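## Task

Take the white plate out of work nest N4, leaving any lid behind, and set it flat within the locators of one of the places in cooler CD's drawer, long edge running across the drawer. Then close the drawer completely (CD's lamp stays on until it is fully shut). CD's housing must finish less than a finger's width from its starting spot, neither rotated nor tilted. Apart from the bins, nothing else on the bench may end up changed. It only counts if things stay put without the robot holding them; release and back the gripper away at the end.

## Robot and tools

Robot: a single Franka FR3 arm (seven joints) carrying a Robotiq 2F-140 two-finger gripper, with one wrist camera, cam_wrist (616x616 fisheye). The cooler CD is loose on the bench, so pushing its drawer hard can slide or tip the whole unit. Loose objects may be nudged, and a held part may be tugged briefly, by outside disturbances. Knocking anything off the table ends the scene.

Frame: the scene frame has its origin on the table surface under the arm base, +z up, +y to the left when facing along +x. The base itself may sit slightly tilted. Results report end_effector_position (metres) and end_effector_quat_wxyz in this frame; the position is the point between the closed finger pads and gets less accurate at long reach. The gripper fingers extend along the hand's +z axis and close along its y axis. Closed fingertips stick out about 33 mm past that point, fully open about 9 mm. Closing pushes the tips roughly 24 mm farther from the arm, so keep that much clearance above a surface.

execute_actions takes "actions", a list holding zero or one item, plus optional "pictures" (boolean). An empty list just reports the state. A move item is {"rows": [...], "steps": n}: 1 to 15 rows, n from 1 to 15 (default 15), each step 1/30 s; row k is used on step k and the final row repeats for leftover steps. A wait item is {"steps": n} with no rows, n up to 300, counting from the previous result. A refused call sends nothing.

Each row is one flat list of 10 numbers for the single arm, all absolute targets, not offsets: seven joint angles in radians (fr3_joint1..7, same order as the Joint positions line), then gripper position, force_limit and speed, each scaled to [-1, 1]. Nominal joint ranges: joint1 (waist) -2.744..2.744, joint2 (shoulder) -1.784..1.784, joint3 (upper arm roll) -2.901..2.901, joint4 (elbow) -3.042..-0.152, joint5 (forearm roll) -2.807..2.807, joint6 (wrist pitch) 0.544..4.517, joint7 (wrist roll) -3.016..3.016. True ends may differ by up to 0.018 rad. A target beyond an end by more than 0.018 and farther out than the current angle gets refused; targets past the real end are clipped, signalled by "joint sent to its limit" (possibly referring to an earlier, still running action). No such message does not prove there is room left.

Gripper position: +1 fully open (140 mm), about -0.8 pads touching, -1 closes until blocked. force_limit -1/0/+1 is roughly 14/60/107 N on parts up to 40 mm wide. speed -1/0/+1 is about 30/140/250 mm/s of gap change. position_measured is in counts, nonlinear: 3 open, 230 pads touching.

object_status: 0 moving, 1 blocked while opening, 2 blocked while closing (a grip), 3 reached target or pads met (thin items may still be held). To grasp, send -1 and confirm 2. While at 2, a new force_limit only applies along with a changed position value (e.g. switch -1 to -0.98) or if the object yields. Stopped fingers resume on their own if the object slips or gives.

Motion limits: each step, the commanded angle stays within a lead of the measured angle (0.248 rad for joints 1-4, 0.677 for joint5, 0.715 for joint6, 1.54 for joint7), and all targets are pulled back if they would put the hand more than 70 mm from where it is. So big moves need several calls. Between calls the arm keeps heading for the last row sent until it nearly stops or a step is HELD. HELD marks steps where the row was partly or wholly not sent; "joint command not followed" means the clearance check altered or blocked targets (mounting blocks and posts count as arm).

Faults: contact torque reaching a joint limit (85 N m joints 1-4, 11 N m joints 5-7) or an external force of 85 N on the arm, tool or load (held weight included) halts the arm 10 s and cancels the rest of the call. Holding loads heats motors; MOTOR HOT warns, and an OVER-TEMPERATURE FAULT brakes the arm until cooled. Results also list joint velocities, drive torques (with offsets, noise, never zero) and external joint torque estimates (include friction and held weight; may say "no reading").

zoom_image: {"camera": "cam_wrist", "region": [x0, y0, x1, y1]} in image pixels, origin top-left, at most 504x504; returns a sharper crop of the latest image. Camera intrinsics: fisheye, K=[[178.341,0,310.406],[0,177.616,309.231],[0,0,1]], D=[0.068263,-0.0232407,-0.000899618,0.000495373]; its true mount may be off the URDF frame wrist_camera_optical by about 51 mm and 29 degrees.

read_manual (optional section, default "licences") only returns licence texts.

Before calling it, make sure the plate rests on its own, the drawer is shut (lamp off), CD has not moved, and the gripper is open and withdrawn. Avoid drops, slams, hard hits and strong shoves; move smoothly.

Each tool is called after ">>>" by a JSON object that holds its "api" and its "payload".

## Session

>>> {"api": "execute_actions", "payload": {"actions": []}}

Scene clock: 0.00 s of 7200.00 s.
end_effector_position=(+0.2167, +0.1465, +0.1948) position_measured=3 object_status=3 end_effector_quat_wxyz=(+0.214, +0.647, -0.607, +0.408)
Joint positions: [ 0.99  -0.091  0.29  -2.585 -0.515  1.669  1.446]
Joint velocities: [ 0.001 -0.001 -0.     0.     0.001  0.     0.001]
Joint torques (N m, as the joint torque sensors report them, + toward a larger angle): no reading
External joint torques (N m, as the arm's controller estimates them; a push from outside toward a larger angle lowers the number): no reading

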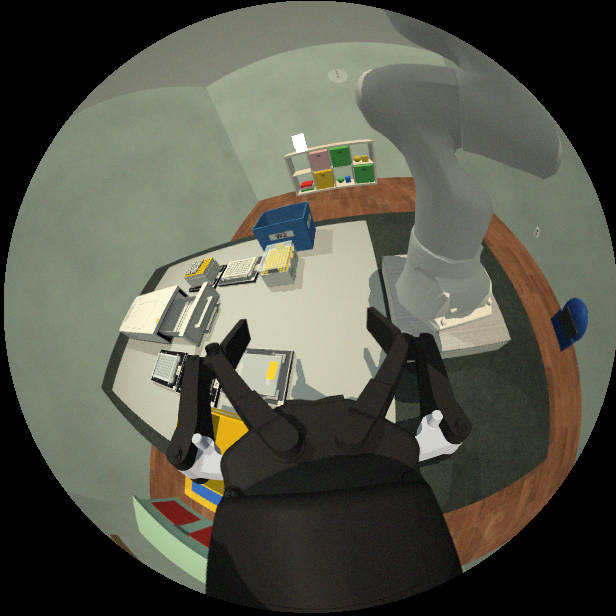

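>>> {"api": "execute_actions", "payload": {"actions": [{"rows":[[0.9,-0.25,0,-2.1,0,1.85,0.5,1,0,0]]}], "pictures": false}}

>>> {"api": "execute_actions", "payload": {"actions": [{"steps":15}], "pictures": false}}

>>> {"api": "execute_actions", "payload": {"actions": [{"rows":[[-0.058,0.143,0,-1.807,0,1.95,-0.095,1,0,0]]}], "pictures": false}}

>>> {"api": "execute_actions", "payload": {"actions": [{"steps":45}]}}

>>> {"api": "zoom_image", "payload": {"camera": "cam_wrist", "region": [130,130,430,400]}}

Scene clock: 6.10 s of 7200.00 s.
end_effector_position=(+0.3067, +0.3440, +0.3390) position_measured=3 object_status=3 end_effector_quat_wxyz=(+0.043, +0.708, -0.704, +0.039)
Joint positions: [ 0.904 -0.241  0.015 -2.134 -0.062  1.812  0.89 ]
Joint velocities: [-0.094 -0.213 -0.229  0.556  0.501  0.265 -1.28 ]
Joint torques (N m, as the joint torque sensors report them, + toward a larger angle): [  1.71 -18.16   0.85  17.31   1.14   1.49  -0.48]
External joint torques (N m, as the arm's controller estimates them; a push from outside toward a larger angle lowers the number): [-0.79 -1.05 -1.7   0.91  0.64  0.54 -0.5 ]
Steps of this call (steps 1 to 90: nothing new was sent; then 2.60 s passed at rest; steps 91 to 105: all 15 steps of this action). Readings (joint positions | what the end effector reports):
91: [0.990 -0.097 0.270 -2.571 -0.466 1.678 1.407] | position_measured=3 object_status=3
92: [0.980 -0.114 0.236 -2.538 -0.411 1.692 1.362] | position_measured=3 object_status=3
94: [0.958 -0.149 0.172 -2.466 -0.328 1.716 1.283] | position_measured=3 object_status=3
98: [0.929 -0.193 0.093 -2.332 -0.216 1.751 1.156] | position_measured=3 object_status=3
105: the state above

Scene clock: 6.60 s of 7200.00 s.
end_effector_position=(+0.3155, +0.3669, +0.3614) position_measured=3 object_status=3 end_effector_quat_wxyz=(+0.007, +0.799, -0.601, +0.005)
Joint positions: [ 0.899 -0.252  0.001 -2.1   -0.003  1.846  0.578]
Joint velocities: [ 0.     0.    -0.     0.001  0.007  0.008 -0.246]
Joint torques (N m, as the joint torque sensors report them, + toward a larger angle): [  0.42 -21.55  -1.28  23.88   1.29   2.98  -0.23]
External joint torques (N m, as the arm's controller estimates them; a push from outside toward a larger angle lowers the number): [ 0.63  2.2  -0.78 -0.53  0.56  0.54 -0.23]
Steps of this call (steps 1 to 15: the robot went on to your last target). Readings (joint positions | what the end effector reports):
1: [0.902 -0.248 0.009 -2.119 -0.047 1.819 0.850] | position_measured=3 object_status=3
2: [0.900 -0.252 0.005 -2.109 -0.036 1.826 0.814] | position_measured=3 object_status=3
4: [0.899 -0.255 0.001 -2.101 -0.022 1.834 0.753] | position_measured=3 object_status=3
8: [0.899 -0.253 0.001 -2.100 -0.009 1.841 0.664] | position_measured=3 object_status=3
15: the state above

Scene clock: 7.10 s of 7200.00 s.
end_effector_position=(+0.5339, +0.2334, +0.3075) position_measured=3 object_status=3 end_effector_quat_wxyz=(+0.015, +0.760, -0.649, -0.001)
Joint positions: [ 0.44   0.091  0.01  -1.844 -0.002  1.915  0.252]
Joint velocities: [-1.004  0.293 -0.062  0.142  0.     0.079 -0.489]
Joint torques (N m, as the joint torque sensors report them, + toward a larger angle): [  0.59 -36.86   0.83  25.21   0.99   2.79  -0.33]
External joint torques (N m, as the arm's controller estimates them; a push from outside toward a larger angle lowers the number): [-1.16  3.24  0.09  0.5   0.31  0.6  -0.34]
Steps of this call (steps 1 to 15: all 15 steps of this action). Readings (joint positions | what the end effector reports):
1: [0.881 -0.236 0.011 -2.078 -0.003 1.847 0.553] | position_measured=3 object_status=3
2: [0.855 -0.206 0.016 -2.043 -0.002 1.855 0.526] | position_measured=3 object_status=3
4: [0.797 -0.147 0.017 -1.983 -0.002 1.869 0.475] | position_measured=3 object_status=3
8: [0.674 -0.031 0.014 -1.903 -0.002 1.891 0.385] | position_measured=3 object_status=3
15: the state above

Scene clock: 8.60 s of 7200.00 s.
end_effector_position=(+0.5980, -0.0581, +0.3013) position_measured=3 object_status=3 end_effector_quat_wxyz=(+0.007, +0.702, -0.712, +0.003)
Joint positions: [-0.058  0.141 -0.001 -1.809 -0.002  1.947 -0.087]
Joint velocities: [ 0.     0.001  0.001  0.    -0.002 -0.    -0.017]
Joint torques (N m, as the joint torque sensors report them, + toward a larger angle): [ -0.13 -35.37   0.49  24.86   1.22   2.93  -0.12]
External joint torques (N m, as the arm's controller estimates them; a push from outside toward a larger angle lowers the number): [ 0.36  1.39  0.79  0.62  0.5   0.44 -0.12]
Steps of this call (steps 1 to 45: the robot went on to your last target). Readings (joint positions | what the end effector reports):
1: [0.405 0.100 0.009 -1.839 -0.002 1.917 0.235] | position_measured=3 object_status=3
2: [0.370 0.108 0.009 -1.836 -0.002 1.920 0.220] | position_measured=3 object_status=3
4: [0.299 0.119 0.007 -1.829 -0.002 1.924 0.191] | position_measured=3 object_status=3
8: [0.157 0.131 0.005 -1.820 -0.002 1.930 0.141] | position_measured=3 object_status=3
45: the state above

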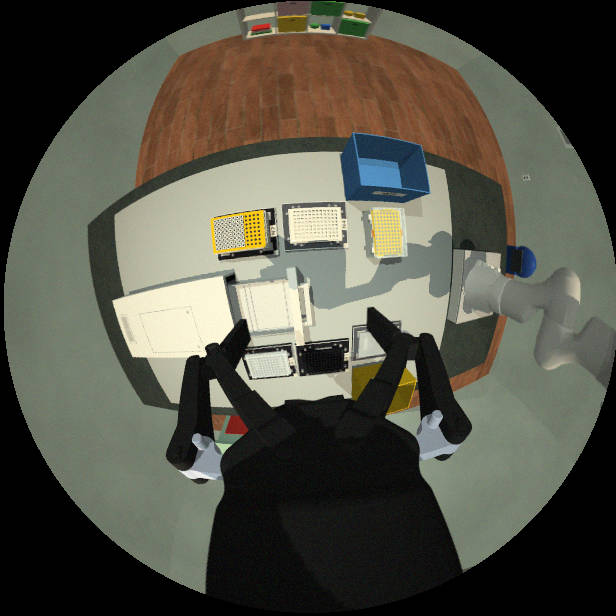

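Region (130, 130, 430, 400) of cam_wrist's 616x616 image, scaled by 1.680, with more detail than that image has; it fills the top 454 rows of this view, and the rest is white.

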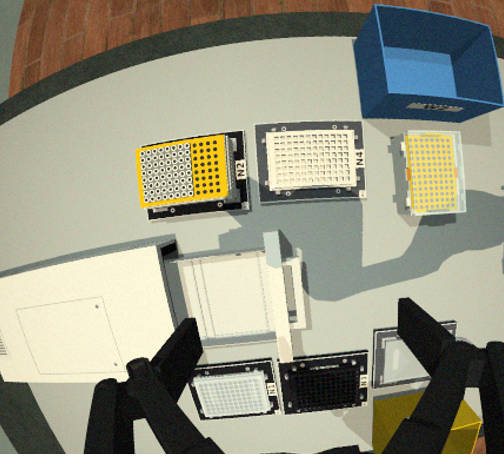

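>>> {"api": "execute_actions", "payload": {"actions": [{"rows":[[0.0,0.2,0,-1.78,0,2.05,1.546,-1,0,0.5],[0.012,0.25,0,-1.76,0,2.1,1.546,-1,0,0.5],[0.012,0.3,0,-1.74,0,2.15,1.546,-1,0,0.5],[0.012,0.35,0,-1.72,0,2.18,1.546,-1,0,0.5],[0.012,0.4,0,-1.7,0,2.18,1.546,-1,0,0.5],[0.012,0.45,0,-1.69,0,2.18,1.546,-1,0,0.5],[0.012,0.503,0,-1.675,0,2.18,1.546,-1,0,0.5]]}], "pictures": false}}

>>> {"api": "execute_actions", "payload": {"actions": [{"steps":30}]}}

Scene clock: 18.10 s of 7200.00 s.
end_effector_position=(+0.6590, -0.0176, +0.1366) position_measured=148 object_status=0 end_effector_quat_wxyz=(-0.025, -0.186, +0.982, -0.002)
Joint positions: [ 0.012  0.513  0.002 -1.687 -0.002  2.154  1.169]
Joint velocities: [-0.001 -0.002 -0.001  0.065  0.     0.116  1.239]
Joint torques (N m, as the joint torque sensors report them, + toward a larger angle): [ -0.6  -51.29  -0.55  26.41   1.16   3.38   0.49]
External joint torques (N m, as the arm's controller estimates them; a push from outside toward a larger angle lowers the number): [ 0.15  2.23 -0.54  0.37  0.46  0.54  0.5 ]
Steps of this call (steps 1 to 15: the robot went on to your last target; steps 16 to 90: nothing new was sent; then 6.00 s passed at rest; steps 91 to 105: all 15 steps of this action). Readings (joint positions | what the end effector reports):
91: [-0.050 0.149 -0.007 -1.801 -0.002 1.960 0.038] | position_measured=3 object_status=0
92: [-0.037 0.168 -0.009 -1.785 -0.002 1.983 0.190] | position_measured=11 object_status=0
94: [-0.013 0.228 -0.005 -1.752 -0.002 2.035 0.424] | position_measured=32 object_status=0
98: [0.009 0.384 0.002 -1.700 -0.002 2.101 0.741] | position_measured=74 object_status=0
105: the state above

Scene clock: 19.10 s of 7200.00 s.
end_effector_position=(+0.6741, -0.0179, +0.1497) position_measured=233 object_status=3 end_effector_quat_wxyz=(-0.003, -0.008, +1.000, -0.007)
Joint positions: [ 0.012  0.504  0.002 -1.676 -0.002  2.177  1.529]
Joint velocities: [-0.    -0.     0.    -0.     0.     0.001  0.044]
Joint torques (N m, as the joint torque sensors report them, + toward a larger angle): [ -0.21 -45.39  -0.36  23.35   1.15   2.75   0.19]
External joint torques (N m, as the arm's controller estimates them; a push from outside toward a larger angle lowers the number): [ 0.4   1.17 -0.41  0.28  0.49  0.35  0.2 ]
Steps of this call (steps 1 to 30: the robot went on to your last target). Readings (joint positions | what the end effector reports):
1: [0.012 0.512 0.002 -1.685 -0.002 2.158 1.208] | position_measured=158 object_status=0
2: [0.012 0.511 0.002 -1.682 -0.002 2.161 1.243] | position_measured=169 object_status=0
4: [0.012 0.507 0.002 -1.679 -0.002 2.167 1.302] | position_measured=190 object_status=0
8: [0.012 0.504 0.002 -1.676 -0.002 2.173 1.387] | position_measured=232 object_status=0
30: the state above

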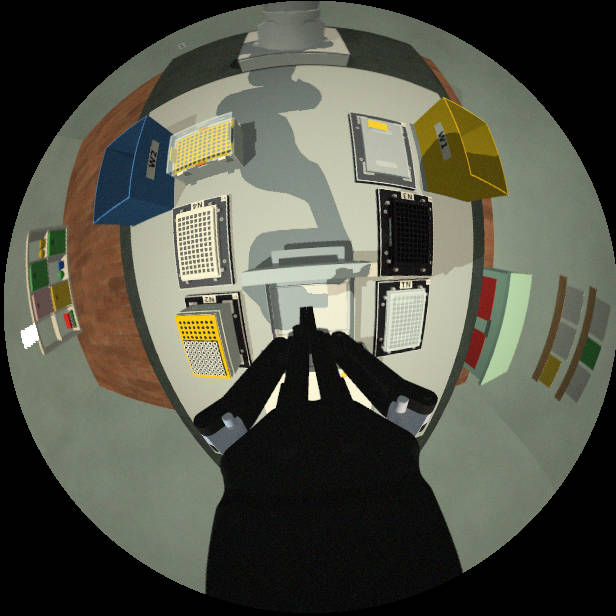

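>>> {"api": "execute_actions", "payload": {"actions": [{"rows":[[0.012,0.515,0,-1.679,0,2.22,1.546,-1,0,0.5],[0.012,0.53,0,-1.683,0,2.25,1.546,-1,0,0.5],[0.012,0.545,0,-1.687,0,2.28,1.546,-1,0,0.5],[0.012,0.56,0,-1.691,0,2.3,1.546,-1,0,0.5],[0.012,0.575,0,-1.695,0,2.315,1.546,-1,0,0.5],[0.012,0.59,0,-1.699,0,2.321,1.546,-1,0,0.5],[0.012,0.602,0,-1.702,0,2.321,1.546,-1,0,0.5],[0.012,0.613,0,-1.705,0,2.321,1.546,-1,0,0.5]]}]}}

>>> {"api": "execute_actions", "payload": {"actions": [{"rows":[[0.012,0.603,0,-1.723,0,2.335,1.546,-1,0,0.5],[0.012,0.592,0,-1.741,0,2.343,1.546,-1,0,0.5],[0.012,0.582,0,-1.758,0,2.35,1.546,-1,0,0.5],[0.012,0.571,0,-1.776,0,2.358,1.546,-1,0,0.5],[0.012,0.561,0,-1.794,0,2.365,1.546,-1,0,0.5],[0.012,0.551,0,-1.812,0,2.373,1.546,-1,0,0.5],[0.012,0.54,0,-1.83,0,2.38,1.546,-1,0,0.5],[0.012,0.53,0,-1.847,0,2.388,1.546,-1,0,0.5],[0.012,0.519,0,-1.865,0,2.395,1.546,-1,0,0.5],[0.012,0.509,0,-1.883,0,2.403,1.546,-1,0,0.5],[0.012,0.499,0,-1.901,0,2.41,1.546,-1,0,0.5],[0.012,0.488,0,-1.919,0,2.417,1.546,-1,0,0.5],[0.012,0.478,0,-1.936,0,2.424,1.546,-1,0,0.5],[0.012,0.467,0,-1.954,0,2.43,1.546,-1,0,0.5],[0.012,0.457,0,-1.972,0,2.432,1.546,-1,0,0.5]]}], "pictures": false}}

>>> {"api": "execute_actions", "payload": {"actions": [{"steps":15}]}}

Scene clock: 27.83 s of 7200.00 s.
end_effector_position=(+0.6676, -0.0187, +0.0699) position_measured=233 object_status=3 end_effector_quat_wxyz=(-0.012, -0.001, +1.000, -0.007)
Joint positions: [ 0.012  0.618  0.002 -1.708 -0.002  2.305  1.543]
Joint velocities: [-0.001 -0.014  0.     0.011  0.001  0.075 -0.   ]
Joint torques (N m, as the joint torque sensors report them, + toward a larger angle): [ -1.18 -48.5   -0.47  22.07   1.1    2.92   0.19]
External joint torques (N m, as the arm's controller estimates them; a push from outside toward a larger angle lowers the number): [-0.47  0.54 -0.57 -0.18  0.49  0.5   0.19]
Steps of this call (steps 1 to 30: the robot went on to your last target; steps 31 to 90: nothing new was sent; then 5.23 s passed at rest; steps 91 to 105: all 15 steps of this action). Readings (joint positions | what the end effector reports):
91: [0.012 0.505 0.002 -1.676 -0.002 2.183 1.542] | position_measured=233 object_status=3
92: [0.012 0.508 0.002 -1.676 -0.002 2.194 1.542] | position_measured=233 object_status=3
94: [0.012 0.523 0.002 -1.678 -0.002 2.224 1.542] | position_measured=233 object_status=3
98: [0.012 0.578 0.002 -1.692 -0.002 2.276 1.543] | position_measured=233 object_status=3
105: the state above

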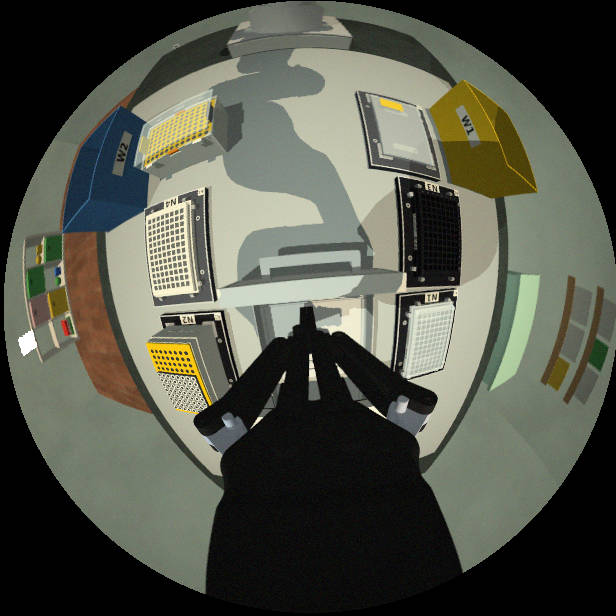

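Scene clock: 28.33 s of 7200.00 s.
end_effector_position=(+0.6237, -0.0174, +0.0757) position_measured=233 object_status=3 end_effector_quat_wxyz=(-0.004, -0.001, +1.000, -0.007)
Joint positions: [ 0.012  0.482  0.002 -1.929 -0.002  2.406  1.543]
Joint velocities: [-0.001 -0.307 -0.    -0.514 -0.001  0.158 -0.001]
Joint torques (N m, as the joint torque sensors report them, + toward a larger angle): [ -1.2  -42.02  -1.    19.     1.03   2.51   0.21]
External joint torques (N m, as the arm's controller estimates them; a push from outside toward a larger angle lowers the number): [-0.53  0.27 -0.95 -3.39  0.49 -0.4   0.22]
Steps of this call (steps 1 to 15: all 15 steps of this action). Readings (joint positions | what the end effector reports):
1: [0.012 0.615 0.002 -1.711 -0.002 2.310 1.543] | position_measured=233 object_status=3
2: [0.012 0.610 0.002 -1.719 -0.002 2.315 1.543] | position_measured=233 object_status=3
4: [0.012 0.593 0.002 -1.743 -0.002 2.327 1.543] | position_measured=233 object_status=3
8: [0.012 0.554 0.002 -1.807 -0.002 2.353 1.543] | position_measured=233 object_status=3
15: the state above

Scene clock: 28.83 s of 7200.00 s.
end_effector_position=(+0.6157, -0.0172, +0.0755) position_measured=233 object_status=3 end_effector_quat_wxyz=(-0.001, -0.001, +1.000, -0.007)
Joint positions: [ 0.012  0.459  0.002 -1.97  -0.002  2.429  1.543]
Joint velocities: [ 0.001  0.    -0.001 -0.003 -0.002  0.004 -0.002]
Joint torques (N m, as the joint torque sensors report them, + toward a larger angle): [ -0.64 -42.56  -0.58  18.63   1.1    2.81   0.18]
External joint torques (N m, as the arm's controller estimates them; a push from outside toward a larger angle lowers the number): [-0.01  0.35 -0.54 -2.01  0.56  0.4   0.19]
Steps of this call (steps 1 to 15: the robot went on to your last target). Readings (joint positions | what the end effector reports):
1: [0.012 0.473 0.002 -1.943 -0.002 2.410 1.543] | position_measured=233 object_status=3
2: [0.012 0.468 0.002 -1.952 -0.002 2.414 1.543] | position_measured=233 object_status=3
4: [0.012 0.462 0.002 -1.962 -0.002 2.420 1.543] | position_measured=233 object_status=3
8: [0.012 0.459 0.002 -1.968 -0.002 2.427 1.543] | position_measured=233 object_status=3
15: the state above

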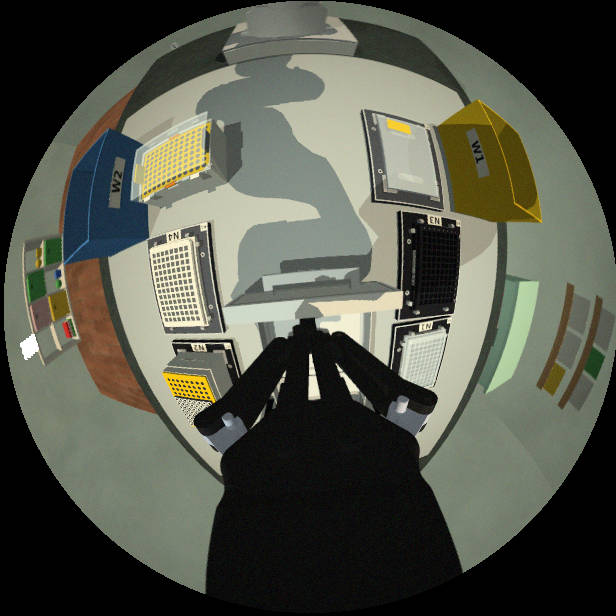

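>>> {"api": "execute_actions", "payload": {"actions": [{"rows":[[0.012,0.455,0,-1.955,0,2.42,1.546,-1,0,0.5],[0.012,0.44,0,-1.95,0,2.39,1.546,-1,0,0.5],[0.012,0.42,0,-1.95,0,2.36,1.546,-1,0,0.5],[0.012,0.39,0,-1.95,0,2.33,1.546,-1,0,0.5],[0.012,0.36,0,-1.95,0,2.3,1.546,-1,0,0.5],[0.012,0.33,0,-1.95,0,2.27,1.546,-1,0,0.5],[0.012,0.3,0,-1.96,0,2.26,1.546,-1,0,0.5],[0.0,0.27,0,-1.97,0,2.26,1.4,0.5,-0.3,0.5],[-0.04,0.26,0,-1.98,0,2.26,1.3,0.5,-0.3,0.5],[-0.09,0.25,0,-1.99,0,2.27,1.22,0.5,-0.3,0.5],[-0.14,0.25,0,-2.0,0,2.27,1.22,0.5,-0.3,0.5],[-0.19,0.25,0,-2.01,0,2.27,1.22,0.5,-0.3,0.5],[-0.24,0.25,0,-2.02,0,2.27,1.22,0.5,-0.3,0.5],[-0.28,0.25,0,-2.02,0,2.27,1.22,0.5,-0.3,0.5],[-0.315,0.25,0,-2.02,0,2.27,1.22,0.5,-0.3,0.5]]}], "pictures": false}}

>>> {"api": "execute_actions", "payload": {"actions": [{"steps":12}], "pictures": false}}

>>> {"api": "execute_actions", "payload": {"actions": [{"rows":[[-0.315,0.27,0,-2.025,0,2.33,1.22,0.5,-0.3,0.5],[-0.315,0.29,0,-2.03,0,2.37,1.22,0.5,-0.3,0.5],[-0.315,0.31,0,-2.035,0,2.41,1.22,0.5,-0.3,0.5],[-0.315,0.33,0,-2.04,0,2.44,1.22,0.5,-0.3,0.5],[-0.315,0.35,0,-2.045,0,2.46,1.22,0.5,-0.3,0.5],[-0.315,0.37,0,-2.05,0,2.476,1.22,0.5,-0.3,0.5],[-0.315,0.39,0,-2.054,0,2.476,1.22,0.5,-0.3,0.5],[-0.315,0.405,0,-2.057,0,2.476,1.22,0.5,-0.3,0.5],[-0.315,0.416,0,-2.057,0,2.476,1.22,0.5,-0.3,0.5]]}], "pictures": false}}

>>> {"api": "execute_actions", "payload": {"actions": [{"steps":15}]}}

>>> {"api": "zoom_image", "payload": {"camera": "cam_wrist", "region": [180,200,440,440]}}

Scene clock: 45.50 s of 7200.00 s.
end_effector_position=(+0.6073, -0.1130, +0.1856) position_measured=162 object_status=0 end_effector_quat_wxyz=(+0.029, +0.011, +0.999, -0.011)
Joint positions: [-0.157  0.249  0.012 -1.989 -0.002  2.298  1.406]
Joint velocities: [-0.916  0.001 -0.077 -0.142  0.    -0.06  -0.313]
Joint torques (N m, as the joint torque sensors report them, + toward a larger angle): [  0.2  -37.17   0.1   20.61   0.92   1.88  -0.13]
External joint torques (N m, as the arm's controller estimates them; a push from outside toward a larger angle lowers the number): [-1.3  -0.07 -0.76 -1.14  0.32 -0.46 -0.13]
Steps of this call (steps 1 to 15: the robot went on to your last target; steps 16 to 90: nothing new was sent; then 13.17 s passed at rest; steps 91 to 105: all 15 steps of this action). Readings (joint positions | what the end effector reports):
91: [0.012 0.459 0.002 -1.968 -0.002 2.429 1.543] | position_measured=233 object_status=3
92: [0.012 0.458 0.002 -1.965 -0.002 2.423 1.543] | position_measured=233 object_status=3
94: [0.012 0.440 0.002 -1.961 -0.002 2.399 1.543] | position_measured=233 object_status=3
98: [0.011 0.344 0.002 -1.963 -0.002 2.329 1.531] | position_measured=233 object_status=0
105: the state above

Scene clock: 45.90 s of 7200.00 s.
end_effector_position=(+0.5563, -0.2124, +0.1709) position_measured=66 object_status=0 end_effector_quat_wxyz=(+0.002, +0.035, +0.999, -0.009)
Joint positions: [-0.319  0.25  -0.006 -2.018 -0.002  2.276  1.276]
Joint velocities: [ 0.041 -0.001  0.053 -0.002  0.001 -0.015 -0.173]
Joint torques (N m, as the joint torque sensors report them, + toward a larger angle): [  0.03 -37.37   0.22  20.52   1.02   2.16  -0.17]
External joint torques (N m, as the arm's controller estimates them; a push from outside toward a larger angle lowers the number): [ 1.2   1.09  1.07 -1.94  0.4  -0.29 -0.17]
Steps of this call (steps 1 to 12: the robot went on to your last target). Readings (joint positions | what the end effector reports):
1: [-0.189 0.249 0.011 -1.994 -0.002 2.296 1.394] | position_measured=152 object_status=0
2: [-0.221 0.249 0.009 -1.999 -0.002 2.293 1.380] | position_measured=141 object_status=0
4: [-0.276 0.249 0.000 -2.010 -0.002 2.287 1.350] | position_measured=120 object_status=0
8: [-0.321 0.250 -0.012 -2.018 -0.002 2.279 1.305] | position_measured=78 object_status=0
12: the state above

Scene clock: 46.40 s of 7200.00 s.
end_effector_position=(+0.5475, -0.2054, +0.0681) position_measured=66 object_status=3 end_effector_quat_wxyz=(-0.014, +0.010, +1.000, -0.003)
Joint positions: [-0.315  0.42  -0.001 -2.061 -0.002  2.455  1.234]
Joint velocities: [ 0.    -0.005 -0.001  0.016 -0.     0.107 -0.034]
Joint torques (N m, as the joint torque sensors report them, + toward a larger angle): [ -0.25 -41.7    1.39  21.25   0.94   2.92  -0.23]
External joint torques (N m, as the arm's controller estimates them; a push from outside toward a larger angle lowers the number): [ 0.44  0.49  1.59  0.8   0.43  0.51 -0.23]
Steps of this call (steps 1 to 15: all 15 steps of this action). Readings (joint positions | what the end effector reports):
1: [-0.317 0.252 -0.004 -2.019 -0.002 2.283 1.271] | position_measured=66 object_status=0
2: [-0.316 0.257 -0.003 -2.019 -0.002 2.297 1.266] | position_measured=66 object_status=0
4: [-0.315 0.282 -0.002 -2.023 -0.002 2.338 1.257] | position_measured=66 object_status=3
8: [-0.315 0.359 -0.001 -2.043 -0.002 2.411 1.245] | position_measured=66 object_status=3
15: the state above

Scene clock: 46.90 s of 7200.00 s.
end_effector_position=(+0.5544, -0.2079, +0.0715) position_measured=66 object_status=3 end_effector_quat_wxyz=(-0.004, +0.006, +1.000, -0.007)
Joint positions: [-0.315  0.418 -0.001 -2.058 -0.002  2.472  1.225]
Joint velocities: [-0.001 -0.001  0.001 -0.     0.     0.006 -0.006]
Joint torques (N m, as the joint torque sensors report them, + toward a larger angle): [ -0.26 -41.01   1.62  20.19   1.06   2.82  -0.07]
External joint torques (N m, as the arm's controller estimates them; a push from outside toward a larger angle lowers the number): [ 0.29  0.25  1.69  0.    0.55  0.38 -0.07]
Steps of this call (steps 1 to 15: the robot went on to your last target). Readings (joint positions | what the end effector reports):
1: [-0.315 0.420 -0.001 -2.060 -0.002 2.458 1.233] | position_measured=66 object_status=3
2: [-0.315 0.419 -0.001 -2.060 -0.002 2.461 1.232] | position_measured=66 object_status=3
4: [-0.315 0.418 -0.001 -2.059 -0.002 2.465 1.230] | position_measured=66 object_status=3
8: [-0.315 0.418 -0.001 -2.058 -0.002 2.469 1.228] | position_measured=66 object_status=3
15: the state above

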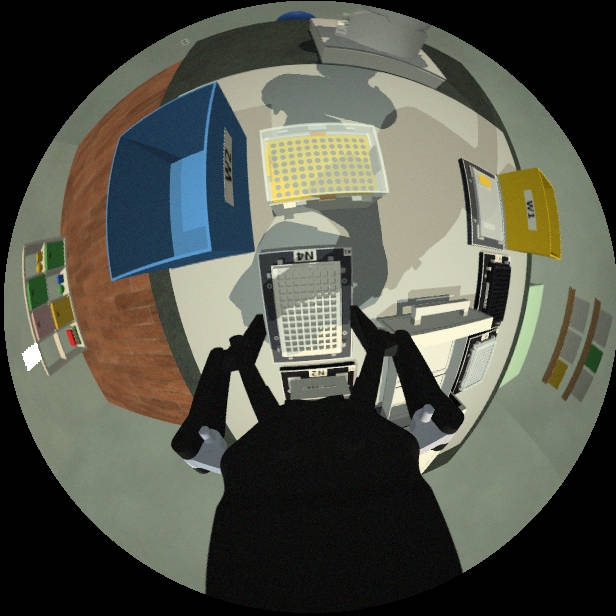

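Region (180, 200, 440, 440) of cam_wrist's 616x616 image, scaled by 1.938, with more detail than that image has; it fills the top 465 rows of this view, and the rest is white.

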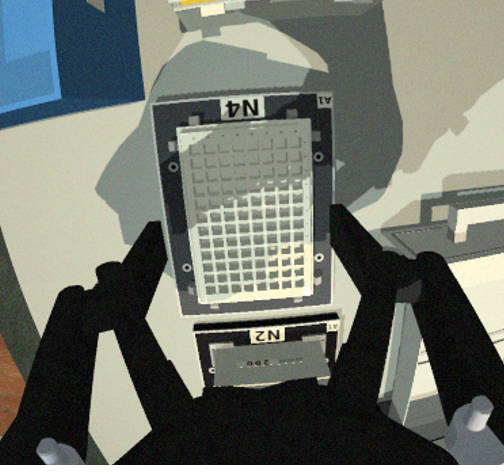

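>>> {"api": "execute_actions", "payload": {"actions": [{"rows":[[-0.314,0.41,0,-2.07,0,2.49,1.27,0.5,-0.3,-0.7],[-0.314,0.408,0,-2.078,0,2.5,1.27,0.5,-0.3,-0.7],[-0.314,0.41,0,-2.079,0,2.505,1.27,0.5,-0.3,-0.7],[-0.314,0.415,0,-2.079,0,2.51,1.27,0.5,-0.3,-0.7],[-0.314,0.42,0,-2.079,0,2.52,1.27,0.5,-0.3,-0.7],[-0.314,0.425,0,-2.079,0,2.526,1.27,0.5,-0.3,-0.7],[-0.314,0.43,0,-2.079,0,2.526,1.27,0.5,-0.3,-0.7],[-0.314,0.435,0,-2.079,0,2.526,1.27,0.5,-0.3,-0.7],[-0.314,0.44,0,-2.079,0,2.526,1.27,0.5,-0.3,-0.7],[-0.314,0.4434,0,-2.0795,0,2.526,1.27,0.5,-0.3,-0.7]]}], "pictures": false}}

>>> {"api": "execute_actions", "payload": {"actions": [{"steps":10}]}}

>>> {"api": "zoom_image", "payload": {"camera": "cam_wrist", "region": [180,200,440,440]}}

Scene clock: 56.97 s of 7200.00 s.
end_effector_position=(+0.5497, -0.2064, +0.0533) position_measured=66 object_status=3 end_effector_quat_wxyz=(-0.003, +0.022, +1.000, -0.007)
Joint positions: [-0.315  0.442 -0.001 -2.079 -0.002  2.518  1.258]
Joint velocities: [ 0.     0.012 -0.001 -0.002  0.     0.023  0.028]
Joint torques (N m, as the joint torque sensors report them, + toward a larger angle): [ -0.01 -40.28   1.81  18.87   1.     3.02   0.33]
External joint torques (N m, as the arm's controller estimates them; a push from outside toward a larger angle lowers the number): [ 0.59  2.18  1.91 -1.35  0.51  0.48  0.33]
Steps of this call (steps 1 to 15: the robot went on to your last target; steps 16 to 90: nothing new was sent; then 6.57 s passed at rest; steps 91 to 105: all 15 steps of this action). Readings (joint positions | what the end effector reports):
91: [-0.315 0.417 -0.001 -2.060 -0.002 2.475 1.227] | position_measured=66 object_status=3
92: [-0.315 0.415 -0.001 -2.065 -0.002 2.479 1.231] | position_measured=66 object_status=3
94: [-0.315 0.413 -0.001 -2.072 -0.002 2.487 1.238] | position_measured=66 object_status=3
98: [-0.315 0.422 -0.001 -2.075 -0.002 2.506 1.248] | position_measured=66 object_status=3
105: the state above

Scene clock: 57.30 s of 7200.00 s.
end_effector_position=(+0.5509, -0.2068, +0.0536) position_measured=66 object_status=3 end_effector_quat_wxyz=(-0.001, +0.025, +1.000, -0.008)
Joint positions: [-0.315  0.442 -0.001 -2.079 -0.002  2.522  1.264]
Joint velocities: [ 0.    -0.001 -0.001  0.    -0.     0.004  0.009]
Joint torques (N m, as the joint torque sensors report them, + toward a larger angle): [  0.96 -38.7    0.52  17.87   0.9    2.86   0.24]
External joint torques (N m, as the arm's controller estimates them; a push from outside toward a larger angle lowers the number): [ 1.59  2.7   0.65 -1.75  0.42  0.42  0.24]
Steps of this call (steps 1 to 10: the robot went on to your last target). Readings (joint positions | what the end effector reports):
1: [-0.315 0.442 -0.001 -2.079 -0.002 2.519 1.259] | position_measured=66 object_status=3
2: [-0.315 0.442 -0.001 -2.079 -0.002 2.520 1.260] | position_measured=66 object_status=3
4: [-0.315 0.442 -0.001 -2.079 -0.002 2.521 1.261] | position_measured=66 object_status=3
8: [-0.315 0.442 -0.001 -2.079 -0.002 2.522 1.263] | position_measured=66 object_status=3
10: the state above

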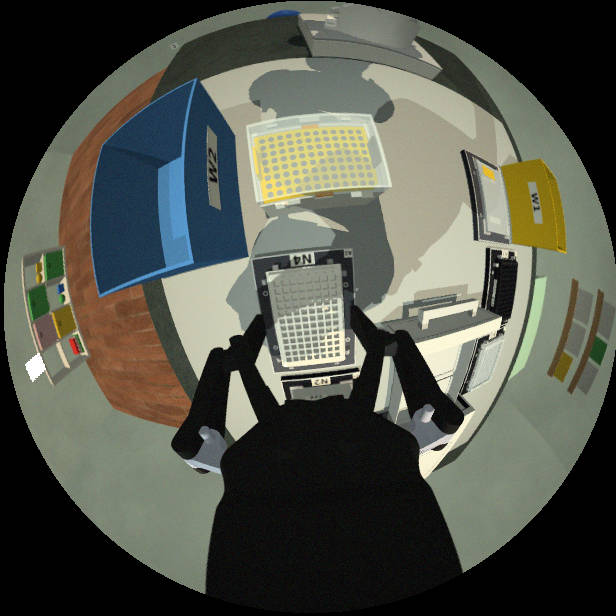

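Region (180, 200, 440, 440) of cam_wrist's 616x616 image, scaled by 1.938, with more detail than that image has; it fills the top 465 rows of this view, and the rest is white.

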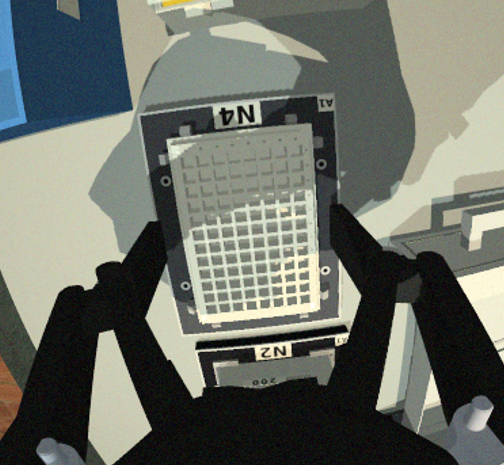

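Good. Lower slightly, nudge +y, close.

>>> {"api": "execute_actions", "payload": {"actions": [{"rows":[[-0.310,0.446,0,-2.0795,0,2.528,1.27,0.5,-0.3,-0.7],[-0.310,0.449,0,-2.0795,0,2.53,1.27,0.5,-0.3,-0.7],[-0.310,0.449,0,-2.0795,0,2.53,1.27,0.5,-0.3,-0.7],[-0.310,0.449,0,-2.0795,0,2.53,1.27,-1,0.2,-0.7]]}], "pictures": false}}

>>> {"api": "execute_actions", "payload": {"actions": [{"steps":15}]}}

Scene clock: 60.90 s of 7200.00 s.
end_effector_position=(+0.5519, -0.2047, +0.0519) position_measured=103 object_status=0 end_effector_quat_wxyz=(-0.001, +0.024, +1.000, -0.008)
Joint positions: [-0.311  0.446 -0.001 -2.079 -0.002  2.527  1.267]
Joint velocities: [ 0.001 -0.01   0.001 -0.     0.001 -0.001  0.001]
Joint torques (N m, as the joint torque sensors report them, + toward a larger angle): [ -0.3  -37.83   0.75  18.33   0.92   3.04   0.26]
External joint torques (N m, as the arm's controller estimates them; a push from outside toward a larger angle lowers the number): [ 0.12  2.71  0.69 -0.86  0.44  0.64  0.26]
Steps of this call (steps 1 to 15: the robot went on to your last target; steps 16 to 90: nothing new was sent; then 0.10 s passed at rest; steps 91 to 105: all 15 steps of this action). Readings (joint positions | what the end effector reports):
91: [-0.315 0.442 -0.001 -2.079 -0.002 2.523 1.267] | position_measured=66 object_status=3
92: [-0.314 0.443 -0.001 -2.079 -0.002 2.524 1.267] | position_measured=66 object_status=3
94: [-0.312 0.445 -0.001 -2.079 -0.002 2.525 1.267] | position_measured=66 object_status=0
98: [-0.311 0.447 -0.001 -2.079 -0.002 2.526 1.267] | position_measured=79 object_status=0
105: the state above

Scene clock: 61.40 s of 7200.00 s.
end_effector_position=(+0.5519, -0.2047, +0.0521) position_measured=107 object_status=2 end_effector_quat_wxyz=(-0.001, +0.024, +1.000, -0.008)
Joint positions: [-0.311  0.446 -0.001 -2.079 -0.002  2.526  1.267]
Joint velocities: [-0.    -0.001 -0.001 -0.001 -0.     0.001  0.   ]
Joint torques (N m, as the joint torque sensors report them, + toward a larger angle): [  0.08 -37.4    0.65  18.65   0.89   3.11   0.25]
External joint torques (N m, as the arm's controller estimates them; a push from outside toward a larger angle lowers the number): [ 0.72  3.88  0.79 -0.81  0.41  0.68  0.25]
Steps of this call (steps 1 to 15: the robot went on to your last target). Readings (joint positions | what the end effector reports):
1: [-0.311 0.446 -0.001 -2.079 -0.002 2.526 1.267] | position_measured=106 object_status=0
2: [-0.311 0.446 -0.001 -2.079 -0.002 2.526 1.267] | position_measured=107 object_status=0
4: [-0.311 0.446 -0.001 -2.079 -0.002 2.526 1.267] | position_measured=107 object_status=0
8: [-0.311 0.446 -0.001 -2.079 -0.002 2.526 1.267] | position_measured=107 object_status=2
15: the state above
The arm was judged still, so your last target was given up. Only a new action makes it travel on or press farther. Fingers that are still opening or closing keep moving.

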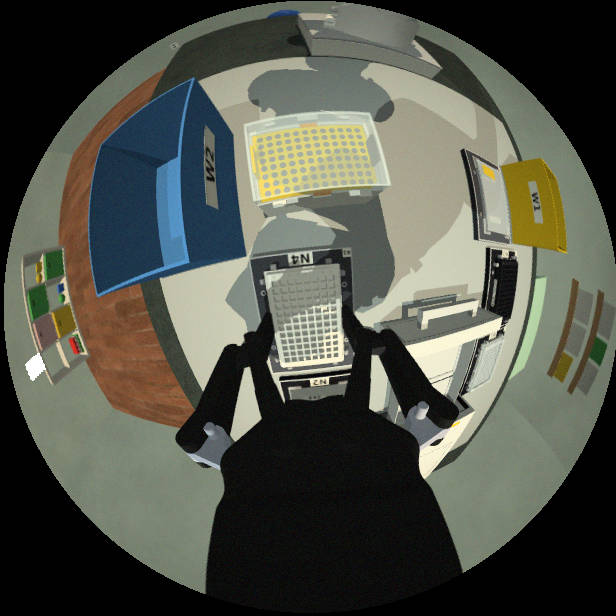

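>>> {"api": "execute_actions", "payload": {"actions": [{"rows":[[-0.311,0.442,0,-2.079,0,2.515,1.267,-1,0.2,-0.7],[-0.311,0.437,0,-2.079,0,2.505,1.267,-1,0.2,-0.7],[-0.311,0.43,0,-2.078,0,2.495,1.267,-1,0.2,-0.7],[-0.311,0.42,0,-2.077,0,2.48,1.267,-1,0.2,-0.7],[-0.311,0.41,0,-2.076,0,2.465,1.267,-1,0.2,-0.7],[-0.311,0.395,0,-2.074,0,2.445,1.267,-1,0.2,-0.7],[-0.311,0.38,0,-2.072,0,2.42,1.267,-1,0.2,-0.7],[-0.311,0.36,0,-2.068,0,2.39,1.267,-1,0.2,-0.7],[-0.311,0.34,0,-2.064,0,2.36,1.267,-1,0.2,-0.7],[-0.311,0.32,0,-2.06,0,2.33,1.267,-1,0.2,-0.7],[-0.311,0.3,0,-2.055,0,2.3,1.267,-1,0.2,-0.7],[-0.311,0.28,0,-2.05,0,2.28,1.267,-1,0.2,-0.7],[-0.311,0.26,0,-2.045,0,2.26,1.267,-1,0.2,-0.7],[-0.311,0.24,0,-2.04,0,2.25,1.267,-1,0.2,-0.7],[-0.311,0.22,0,-2.03,0,2.24,1.267,-1,0.2,-0.7]]}], "pictures": false}}

>>> {"api": "execute_actions", "payload": {"actions": [{"rows":[[-0.3,0.22,0,-2.02,0,2.23,1.15,-1,0.2,-0.7],[-0.28,0.225,0,-2.0,0,2.22,1.0,-1,0.2,-0.7],[-0.255,0.235,0,-1.98,0,2.21,0.85,-1,0.2,-0.7],[-0.23,0.25,0,-1.96,0,2.2,0.7,-1,0.2,-0.7],[-0.2,0.265,0,-1.94,0,2.2,0.55,-1,0.2,-0.7],[-0.17,0.28,0,-1.92,0,2.19,0.4,-1,0.2,-0.7],[-0.14,0.3,0,-1.895,0,2.19,0.25,-1,0.2,-0.7],[-0.11,0.32,0,-1.87,0,2.18,0.1,-1,0.2,-0.7],[-0.08,0.34,0,-1.845,0,2.18,-0.012,-1,0.2,-0.7],[-0.055,0.36,0,-1.82,0,2.18,-0.012,-1,0.2,-0.7],[-0.03,0.38,0,-1.8,0,2.18,-0.012,-1,0.2,-0.7],[-0.01,0.4,0,-1.78,0,2.18,-0.012,-1,0.2,-0.7],[0.005,0.415,0,-1.76,0,2.18,-0.012,-1,0.2,-0.7],[0.017,0.43,0,-1.745,0,2.18,-0.012,-1,0.2,-0.7],[0.025,0.4426,0,-1.731,0,2.178,-0.012,-1,0.2,-0.7]]}], "pictures": false}}

>>> {"api": "execute_actions", "payload": {"actions": [{"steps":35}]}}

Scene clock: 75.77 s of 7200.00 s.
end_effector_position=(+0.5557, -0.2048, +0.1513) position_measured=107 object_status=2 end_effector_quat_wxyz=(+0.003, +0.025, +1.000, -0.009)
Joint positions: [-0.311  0.269 -0.001 -2.048 -0.002  2.326  1.267]
Joint velocities: [-0.001 -0.603  0.     0.199 -0.    -0.508  0.001]
Joint torques (N m, as the joint torque sensors report them, + toward a larger angle): [ -0.33 -36.59   1.    22.39   0.97   2.12   0.07]
External joint torques (N m, as the arm's controller estimates them; a push from outside toward a larger angle lowers the number): [ 0.27  0.25  1.26  0.66  0.37 -0.5   0.07]
Steps of this call (steps 1 to 90: nothing new was sent; then 10.87 s passed at rest; steps 91 to 105: all 15 steps of this action). Readings (joint positions | what the end effector reports):
91: [-0.311 0.445 -0.001 -2.079 -0.002 2.525 1.267] | position_measured=107 object_status=2
92: [-0.311 0.444 -0.001 -2.079 -0.002 2.523 1.267] | position_measured=107 object_status=2
94: [-0.311 0.438 -0.001 -2.079 -0.002 2.515 1.267] | position_measured=107 object_status=2
98: [-0.311 0.401 -0.001 -2.077 -0.002 2.469 1.267] | position_measured=107 object_status=2
105: the state above

Scene clock: 76.27 s of 7200.00 s.
end_effector_position=(+0.6569, -0.0248, +0.1731) position_measured=107 object_status=2 end_effector_quat_wxyz=(+0.003, -0.537, +0.844, -0.010)
Joint positions: [-0.002  0.407  0.004 -1.77  -0.002  2.195  0.398]
Joint velocities: [ 0.502  0.479  0.077  0.481  0.    -0.068 -1.349]
Joint torques (N m, as the joint torque sensors report them, + toward a larger angle): [ -9.31 -44.65  -5.21  22.11   1.08   1.73  -0.44]
External joint torques (N m, as the arm's controller estimates them; a push from outside toward a larger angle lowers the number): [-0.11  2.88  1.77  0.14  0.52 -0.36 -0.47]
Steps of this call (steps 1 to 15: all 15 steps of this action). Readings (joint positions | what the end effector reports):
1: [-0.310 0.251 -0.002 -2.039 -0.002 2.310 1.257] | position_measured=107 object_status=2
2: [-0.305 0.239 -0.004 -2.027 -0.002 2.295 1.234] | position_measured=107 object_status=2
4: [-0.281 0.232 -0.008 -1.993 -0.002 2.268 1.149] | position_measured=107 object_status=2
8: [-0.184 0.274 -0.010 -1.915 -0.002 2.229 0.862] | position_measured=107 object_status=2
15: the state above

Scene clock: 77.43 s of 7200.00 s.
end_effector_position=(+0.6628, -0.0088, +0.1656) position_measured=107 object_status=2 end_effector_quat_wxyz=(+0.004, +0.702, -0.712, +0.006)
Joint positions: [ 0.025  0.442  0.002 -1.733 -0.002  2.181  0.   ]
Joint velocities: [ 0.    -0.001 -0.002  0.     0.    -0.    -0.029]
Joint torques (N m, as the joint torque sensors report them, + toward a larger angle): [ -0.84 -42.98  -1.06  23.41   1.14   2.18  -0.18]
External joint torques (N m, as the arm's controller estimates them; a push from outside toward a larger angle lowers the number): [-0.06  2.19 -0.88  0.14  0.5  -0.33 -0.18]
Steps of this call (steps 1 to 35: the robot went on to your last target). Readings (joint positions | what the end effector reports):
1: [0.012 0.421 0.007 -1.758 -0.002 2.193 0.356] | position_measured=107 object_status=2
2: [0.022 0.430 0.009 -1.750 -0.002 2.191 0.318] | position_measured=107 object_status=2
4: [0.031 0.439 0.010 -1.742 -0.002 2.187 0.254] | position_measured=107 object_status=2
8: [0.029 0.442 0.005 -1.735 -0.002 2.184 0.161] | position_measured=107 object_status=2
35: the state above

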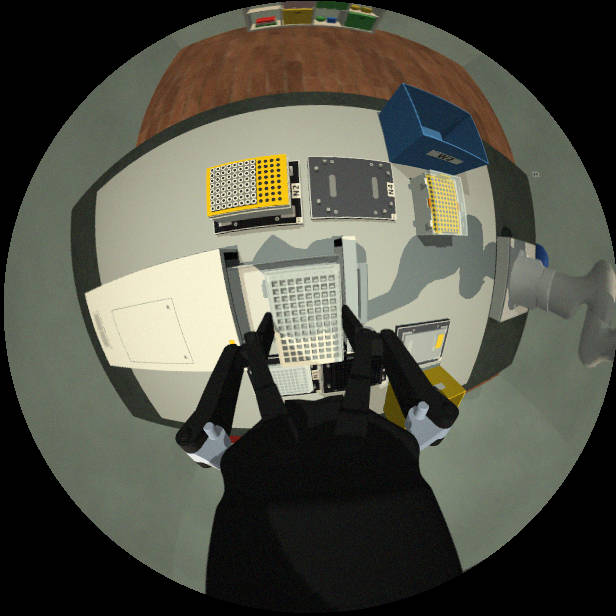

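Similar to before; descend to z≈.087.

>>> {"api": "execute_actions", "payload": {"actions": [{"rows":[[0.023,0.45,0,-1.735,0,2.21,-0.013,-1,0.2,-0.7],[0.023,0.46,0,-1.74,0,2.235,-0.013,-1,0.2,-0.7],[0.023,0.47,0,-1.745,0,2.255,-0.013,-1,0.2,-0.7],[0.023,0.48,0,-1.75,0,2.27,-0.013,-1,0.2,-0.7],[0.023,0.49,0,-1.754,0,2.285,-0.013,-1,0.2,-0.7],[0.023,0.5,0,-1.757,0,2.3,-0.013,-1,0.2,-0.7],[0.023,0.51,0,-1.76,0,2.31,-0.013,-1,0.2,-0.7],[0.023,0.52,0,-1.763,0,2.32,-0.013,-1,0.2,-0.7],[0.023,0.53,0,-1.765,0,2.33,-0.013,-1,0.2,-0.7],[0.023,0.54,0,-1.767,0,2.33,-0.013,-1,0.2,-0.7],[0.023,0.548,0,-1.769,0,2.33,-0.013,-1,0.2,-0.7],[0.023,0.5545,0,-1.77,0,2.33,-0.013,-1,0.2,-0.7]]}], "pictures": false}}

>>> {"api": "execute_actions", "payload": {"actions": [{"steps":12}]}}

>>> {"api": "zoom_image", "payload": {"camera": "cam_wrist", "region": [225,230,385,390]}}

Scene clock: 84.80 s of 7200.00 s.
end_effector_position=(+0.6555, -0.0123, +0.0858) position_measured=107 object_status=2 end_effector_quat_wxyz=(+0.012, +0.704, -0.710, -0.001)
Joint positions: [ 0.024  0.554 -0.001 -1.771 -0.002  2.309 -0.009]
Joint velocities: [-0.001  0.097  0.001 -0.035 -0.001  0.084 -0.002]
Joint torques (N m, as the joint torque sensors report them, + toward a larger angle): [ -1.23 -50.14   0.87  23.76   1.12   3.49  -0.24]
External joint torques (N m, as the arm's controller estimates them; a push from outside toward a larger angle lowers the number): [-0.64  2.25  0.79 -1.27  0.5   0.56 -0.24]
Steps of this call (steps 1 to 30: the robot went on to your last target; steps 31 to 110: nothing new was sent; then 3.20 s passed at rest; steps 111 to 125: all 15 steps of this action). Readings (joint positions | what the end effector reports):
111: [0.025 0.443 -0.001 -1.733 -0.002 2.184 -0.009] | position_measured=107 object_status=2
112: [0.025 0.445 -0.001 -1.733 -0.002 2.192 -0.009] | position_measured=107 object_status=2
114: [0.025 0.454 -0.001 -1.737 -0.002 2.214 -0.009] | position_measured=107 object_status=2
118: [0.024 0.493 -0.001 -1.752 -0.002 2.263 -0.009] | position_measured=107 object_status=2
125: the state above

Scene clock: 85.20 s of 7200.00 s.
end_effector_position=(+0.6594, -0.0124, +0.0850) position_measured=107 object_status=2 end_effector_quat_wxyz=(+0.008, +0.704, -0.710, +0.003)
Joint positions: [ 0.024  0.557 -0.001 -1.772 -0.002  2.325 -0.009]
Joint velocities: [-0.001  0.001 -0.001 -0.     0.001  0.01   0.   ]
Joint torques (N m, as the joint torque sensors report them, + toward a larger angle): [ -1.35 -46.72   1.3   22.5    1.15   2.95  -0.16]
External joint torques (N m, as the arm's controller estimates them; a push from outside toward a larger angle lowers the number): [-0.68 -0.15  1.32  0.76  0.58  0.49 -0.16]
Steps of this call (steps 1 to 12: the robot went on to your last target). Readings (joint positions | what the end effector reports):
1: [0.024 0.556 -0.001 -1.772 -0.002 2.312 -0.009] | position_measured=107 object_status=2
2: [0.024 0.557 -0.001 -1.772 -0.002 2.314 -0.009] | position_measured=107 object_status=2
4: [0.024 0.557 -0.001 -1.772 -0.002 2.318 -0.009] | position_measured=107 object_status=2
8: [0.024 0.557 -0.001 -1.772 -0.002 2.323 -0.009] | position_measured=107 object_status=2
12: the state above

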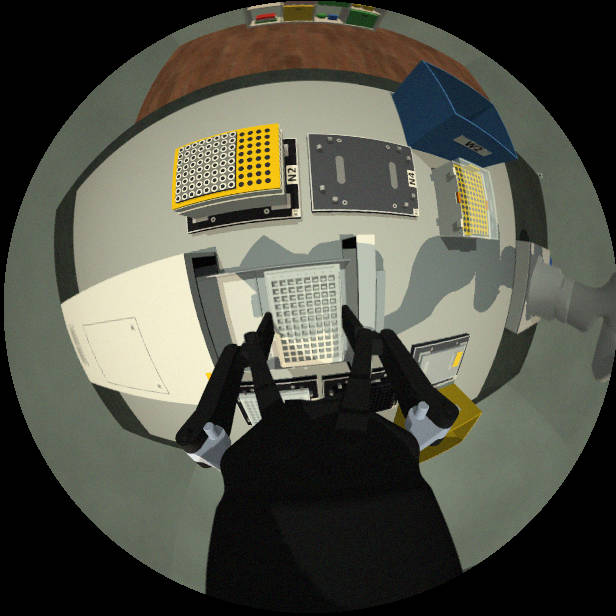

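Region (225, 230, 385, 390) of cam_wrist's 616x616 image, scaled by 3.150, with more detail than that image has.

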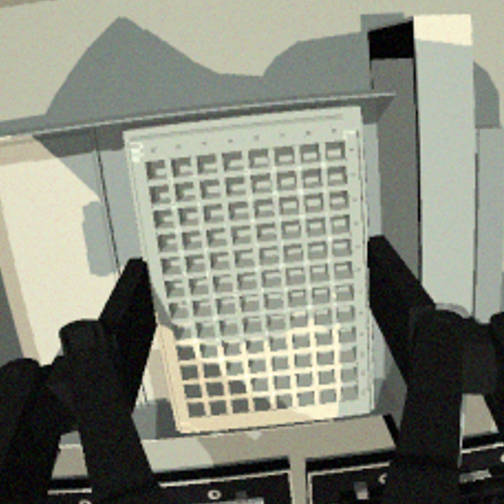

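>>> {"api": "execute_actions", "payload": {"actions": [{"rows":[[0.026,0.558,0,-1.765,0,2.33,-0.011,-1,0.2,-0.7],[0.026,0.561,0,-1.76,0,2.332,-0.011,-1,0.2,-0.7],[0.026,0.565,0,-1.757,0,2.336,-0.011,-1,0.2,-0.7],[0.026,0.57,0,-1.757,0,2.342,-0.011,-1,0.2,-0.7],[0.026,0.575,0,-1.757,0,2.348,-0.011,-1,0.2,-0.7],[0.026,0.58,0,-1.757,0,2.354,-0.011,-1,0.2,-0.7],[0.026,0.585,0,-1.757,0,2.36,-0.011,-1,0.2,-0.7],[0.026,0.59,0,-1.757,0,2.364,-0.011,-1,0.2,-0.7],[0.026,0.595,0,-1.757,0,2.364,-0.011,-1,0.2,-0.7],[0.026,0.6015,0,-1.757,0,2.364,-0.011,-1,0.2,-0.7]]}], "pictures": false}}

>>> {"api": "execute_actions", "payload": {"actions": [{"steps":8}]}}

>>> {"api": "zoom_image", "payload": {"camera": "cam_wrist", "region": [235,240,375,380]}}

Scene clock: 93.87 s of 7200.00 s.
end_effector_position=(+0.6627, -0.0125, +0.0642) position_measured=107 object_status=2 end_effector_quat_wxyz=(+0.008, +0.704, -0.710, +0.003)
Joint positions: [ 0.025  0.601 -0.001 -1.758 -0.002  2.356 -0.009]
Joint velocities: [ 0.     0.019 -0.001  0.001 -0.002  0.023  0.001]
Joint torques (N m, as the joint torque sensors report them, + toward a larger angle): [  0.27 -46.5    1.04  21.23   1.06   3.14  -0.01]
External joint torques (N m, as the arm's controller estimates them; a push from outside toward a larger angle lowers the number): [ 0.99  3.12  1.05 -1.54  0.49  0.5  -0.01]
Steps of this call (steps 1 to 30: the robot went on to your last target; steps 31 to 90: nothing new was sent; then 5.17 s passed at rest; steps 91 to 105: all 15 steps of this action). Readings (joint positions | what the end effector reports):
91: [0.024 0.557 -0.001 -1.771 -0.002 2.327 -0.009] | position_measured=107 object_status=2
92: [0.024 0.558 -0.001 -1.769 -0.002 2.327 -0.009] | position_measured=107 object_status=2
94: [0.024 0.561 -0.001 -1.763 -0.002 2.330 -0.009] | position_measured=107 object_status=2
98: [0.025 0.575 -0.001 -1.758 -0.002 2.344 -0.009] | position_measured=107 object_status=2
105: the state above

Scene clock: 94.13 s of 7200.00 s.
end_effector_position=(+0.6639, -0.0125, +0.0644) position_measured=107 object_status=2 end_effector_quat_wxyz=(+0.006, +0.705, -0.710, +0.005)
Joint positions: [ 0.025  0.602 -0.001 -1.758 -0.002  2.36  -0.009]
Joint velocities: [-0.    -0.     0.    -0.001 -0.     0.006  0.001]
Joint torques (N m, as the joint torque sensors report them, + toward a larger angle): [  0.02 -45.04   1.26  22.15   1.11   3.13   0.  ]
External joint torques (N m, as the arm's controller estimates them; a push from outside toward a larger angle lowers the number): [0.61 2.51 1.16 0.61 0.55 0.64 0.  ]
Steps of this call (steps 1 to 8: the robot went on to your last target). Readings (joint positions | what the end effector reports):
1: [0.025 0.602 -0.001 -1.758 -0.002 2.356 -0.009] | position_measured=107 object_status=2
2: [0.025 0.602 -0.001 -1.758 -0.002 2.357 -0.009] | position_measured=107 object_status=2
4: [0.025 0.602 -0.001 -1.758 -0.002 2.358 -0.009] | position_measured=107 object_status=2
8: the state above

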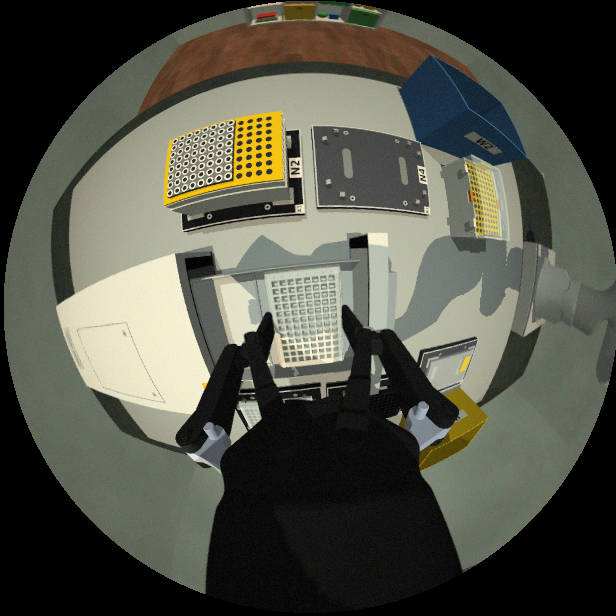

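Region (235, 240, 375, 380) of cam_wrist's 616x616 image, scaled by 3.600, with more detail than that image has.

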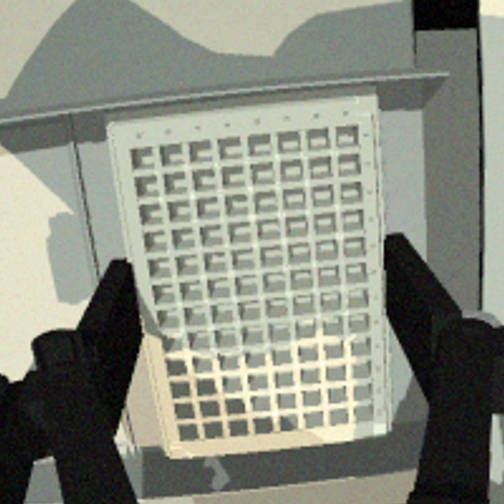

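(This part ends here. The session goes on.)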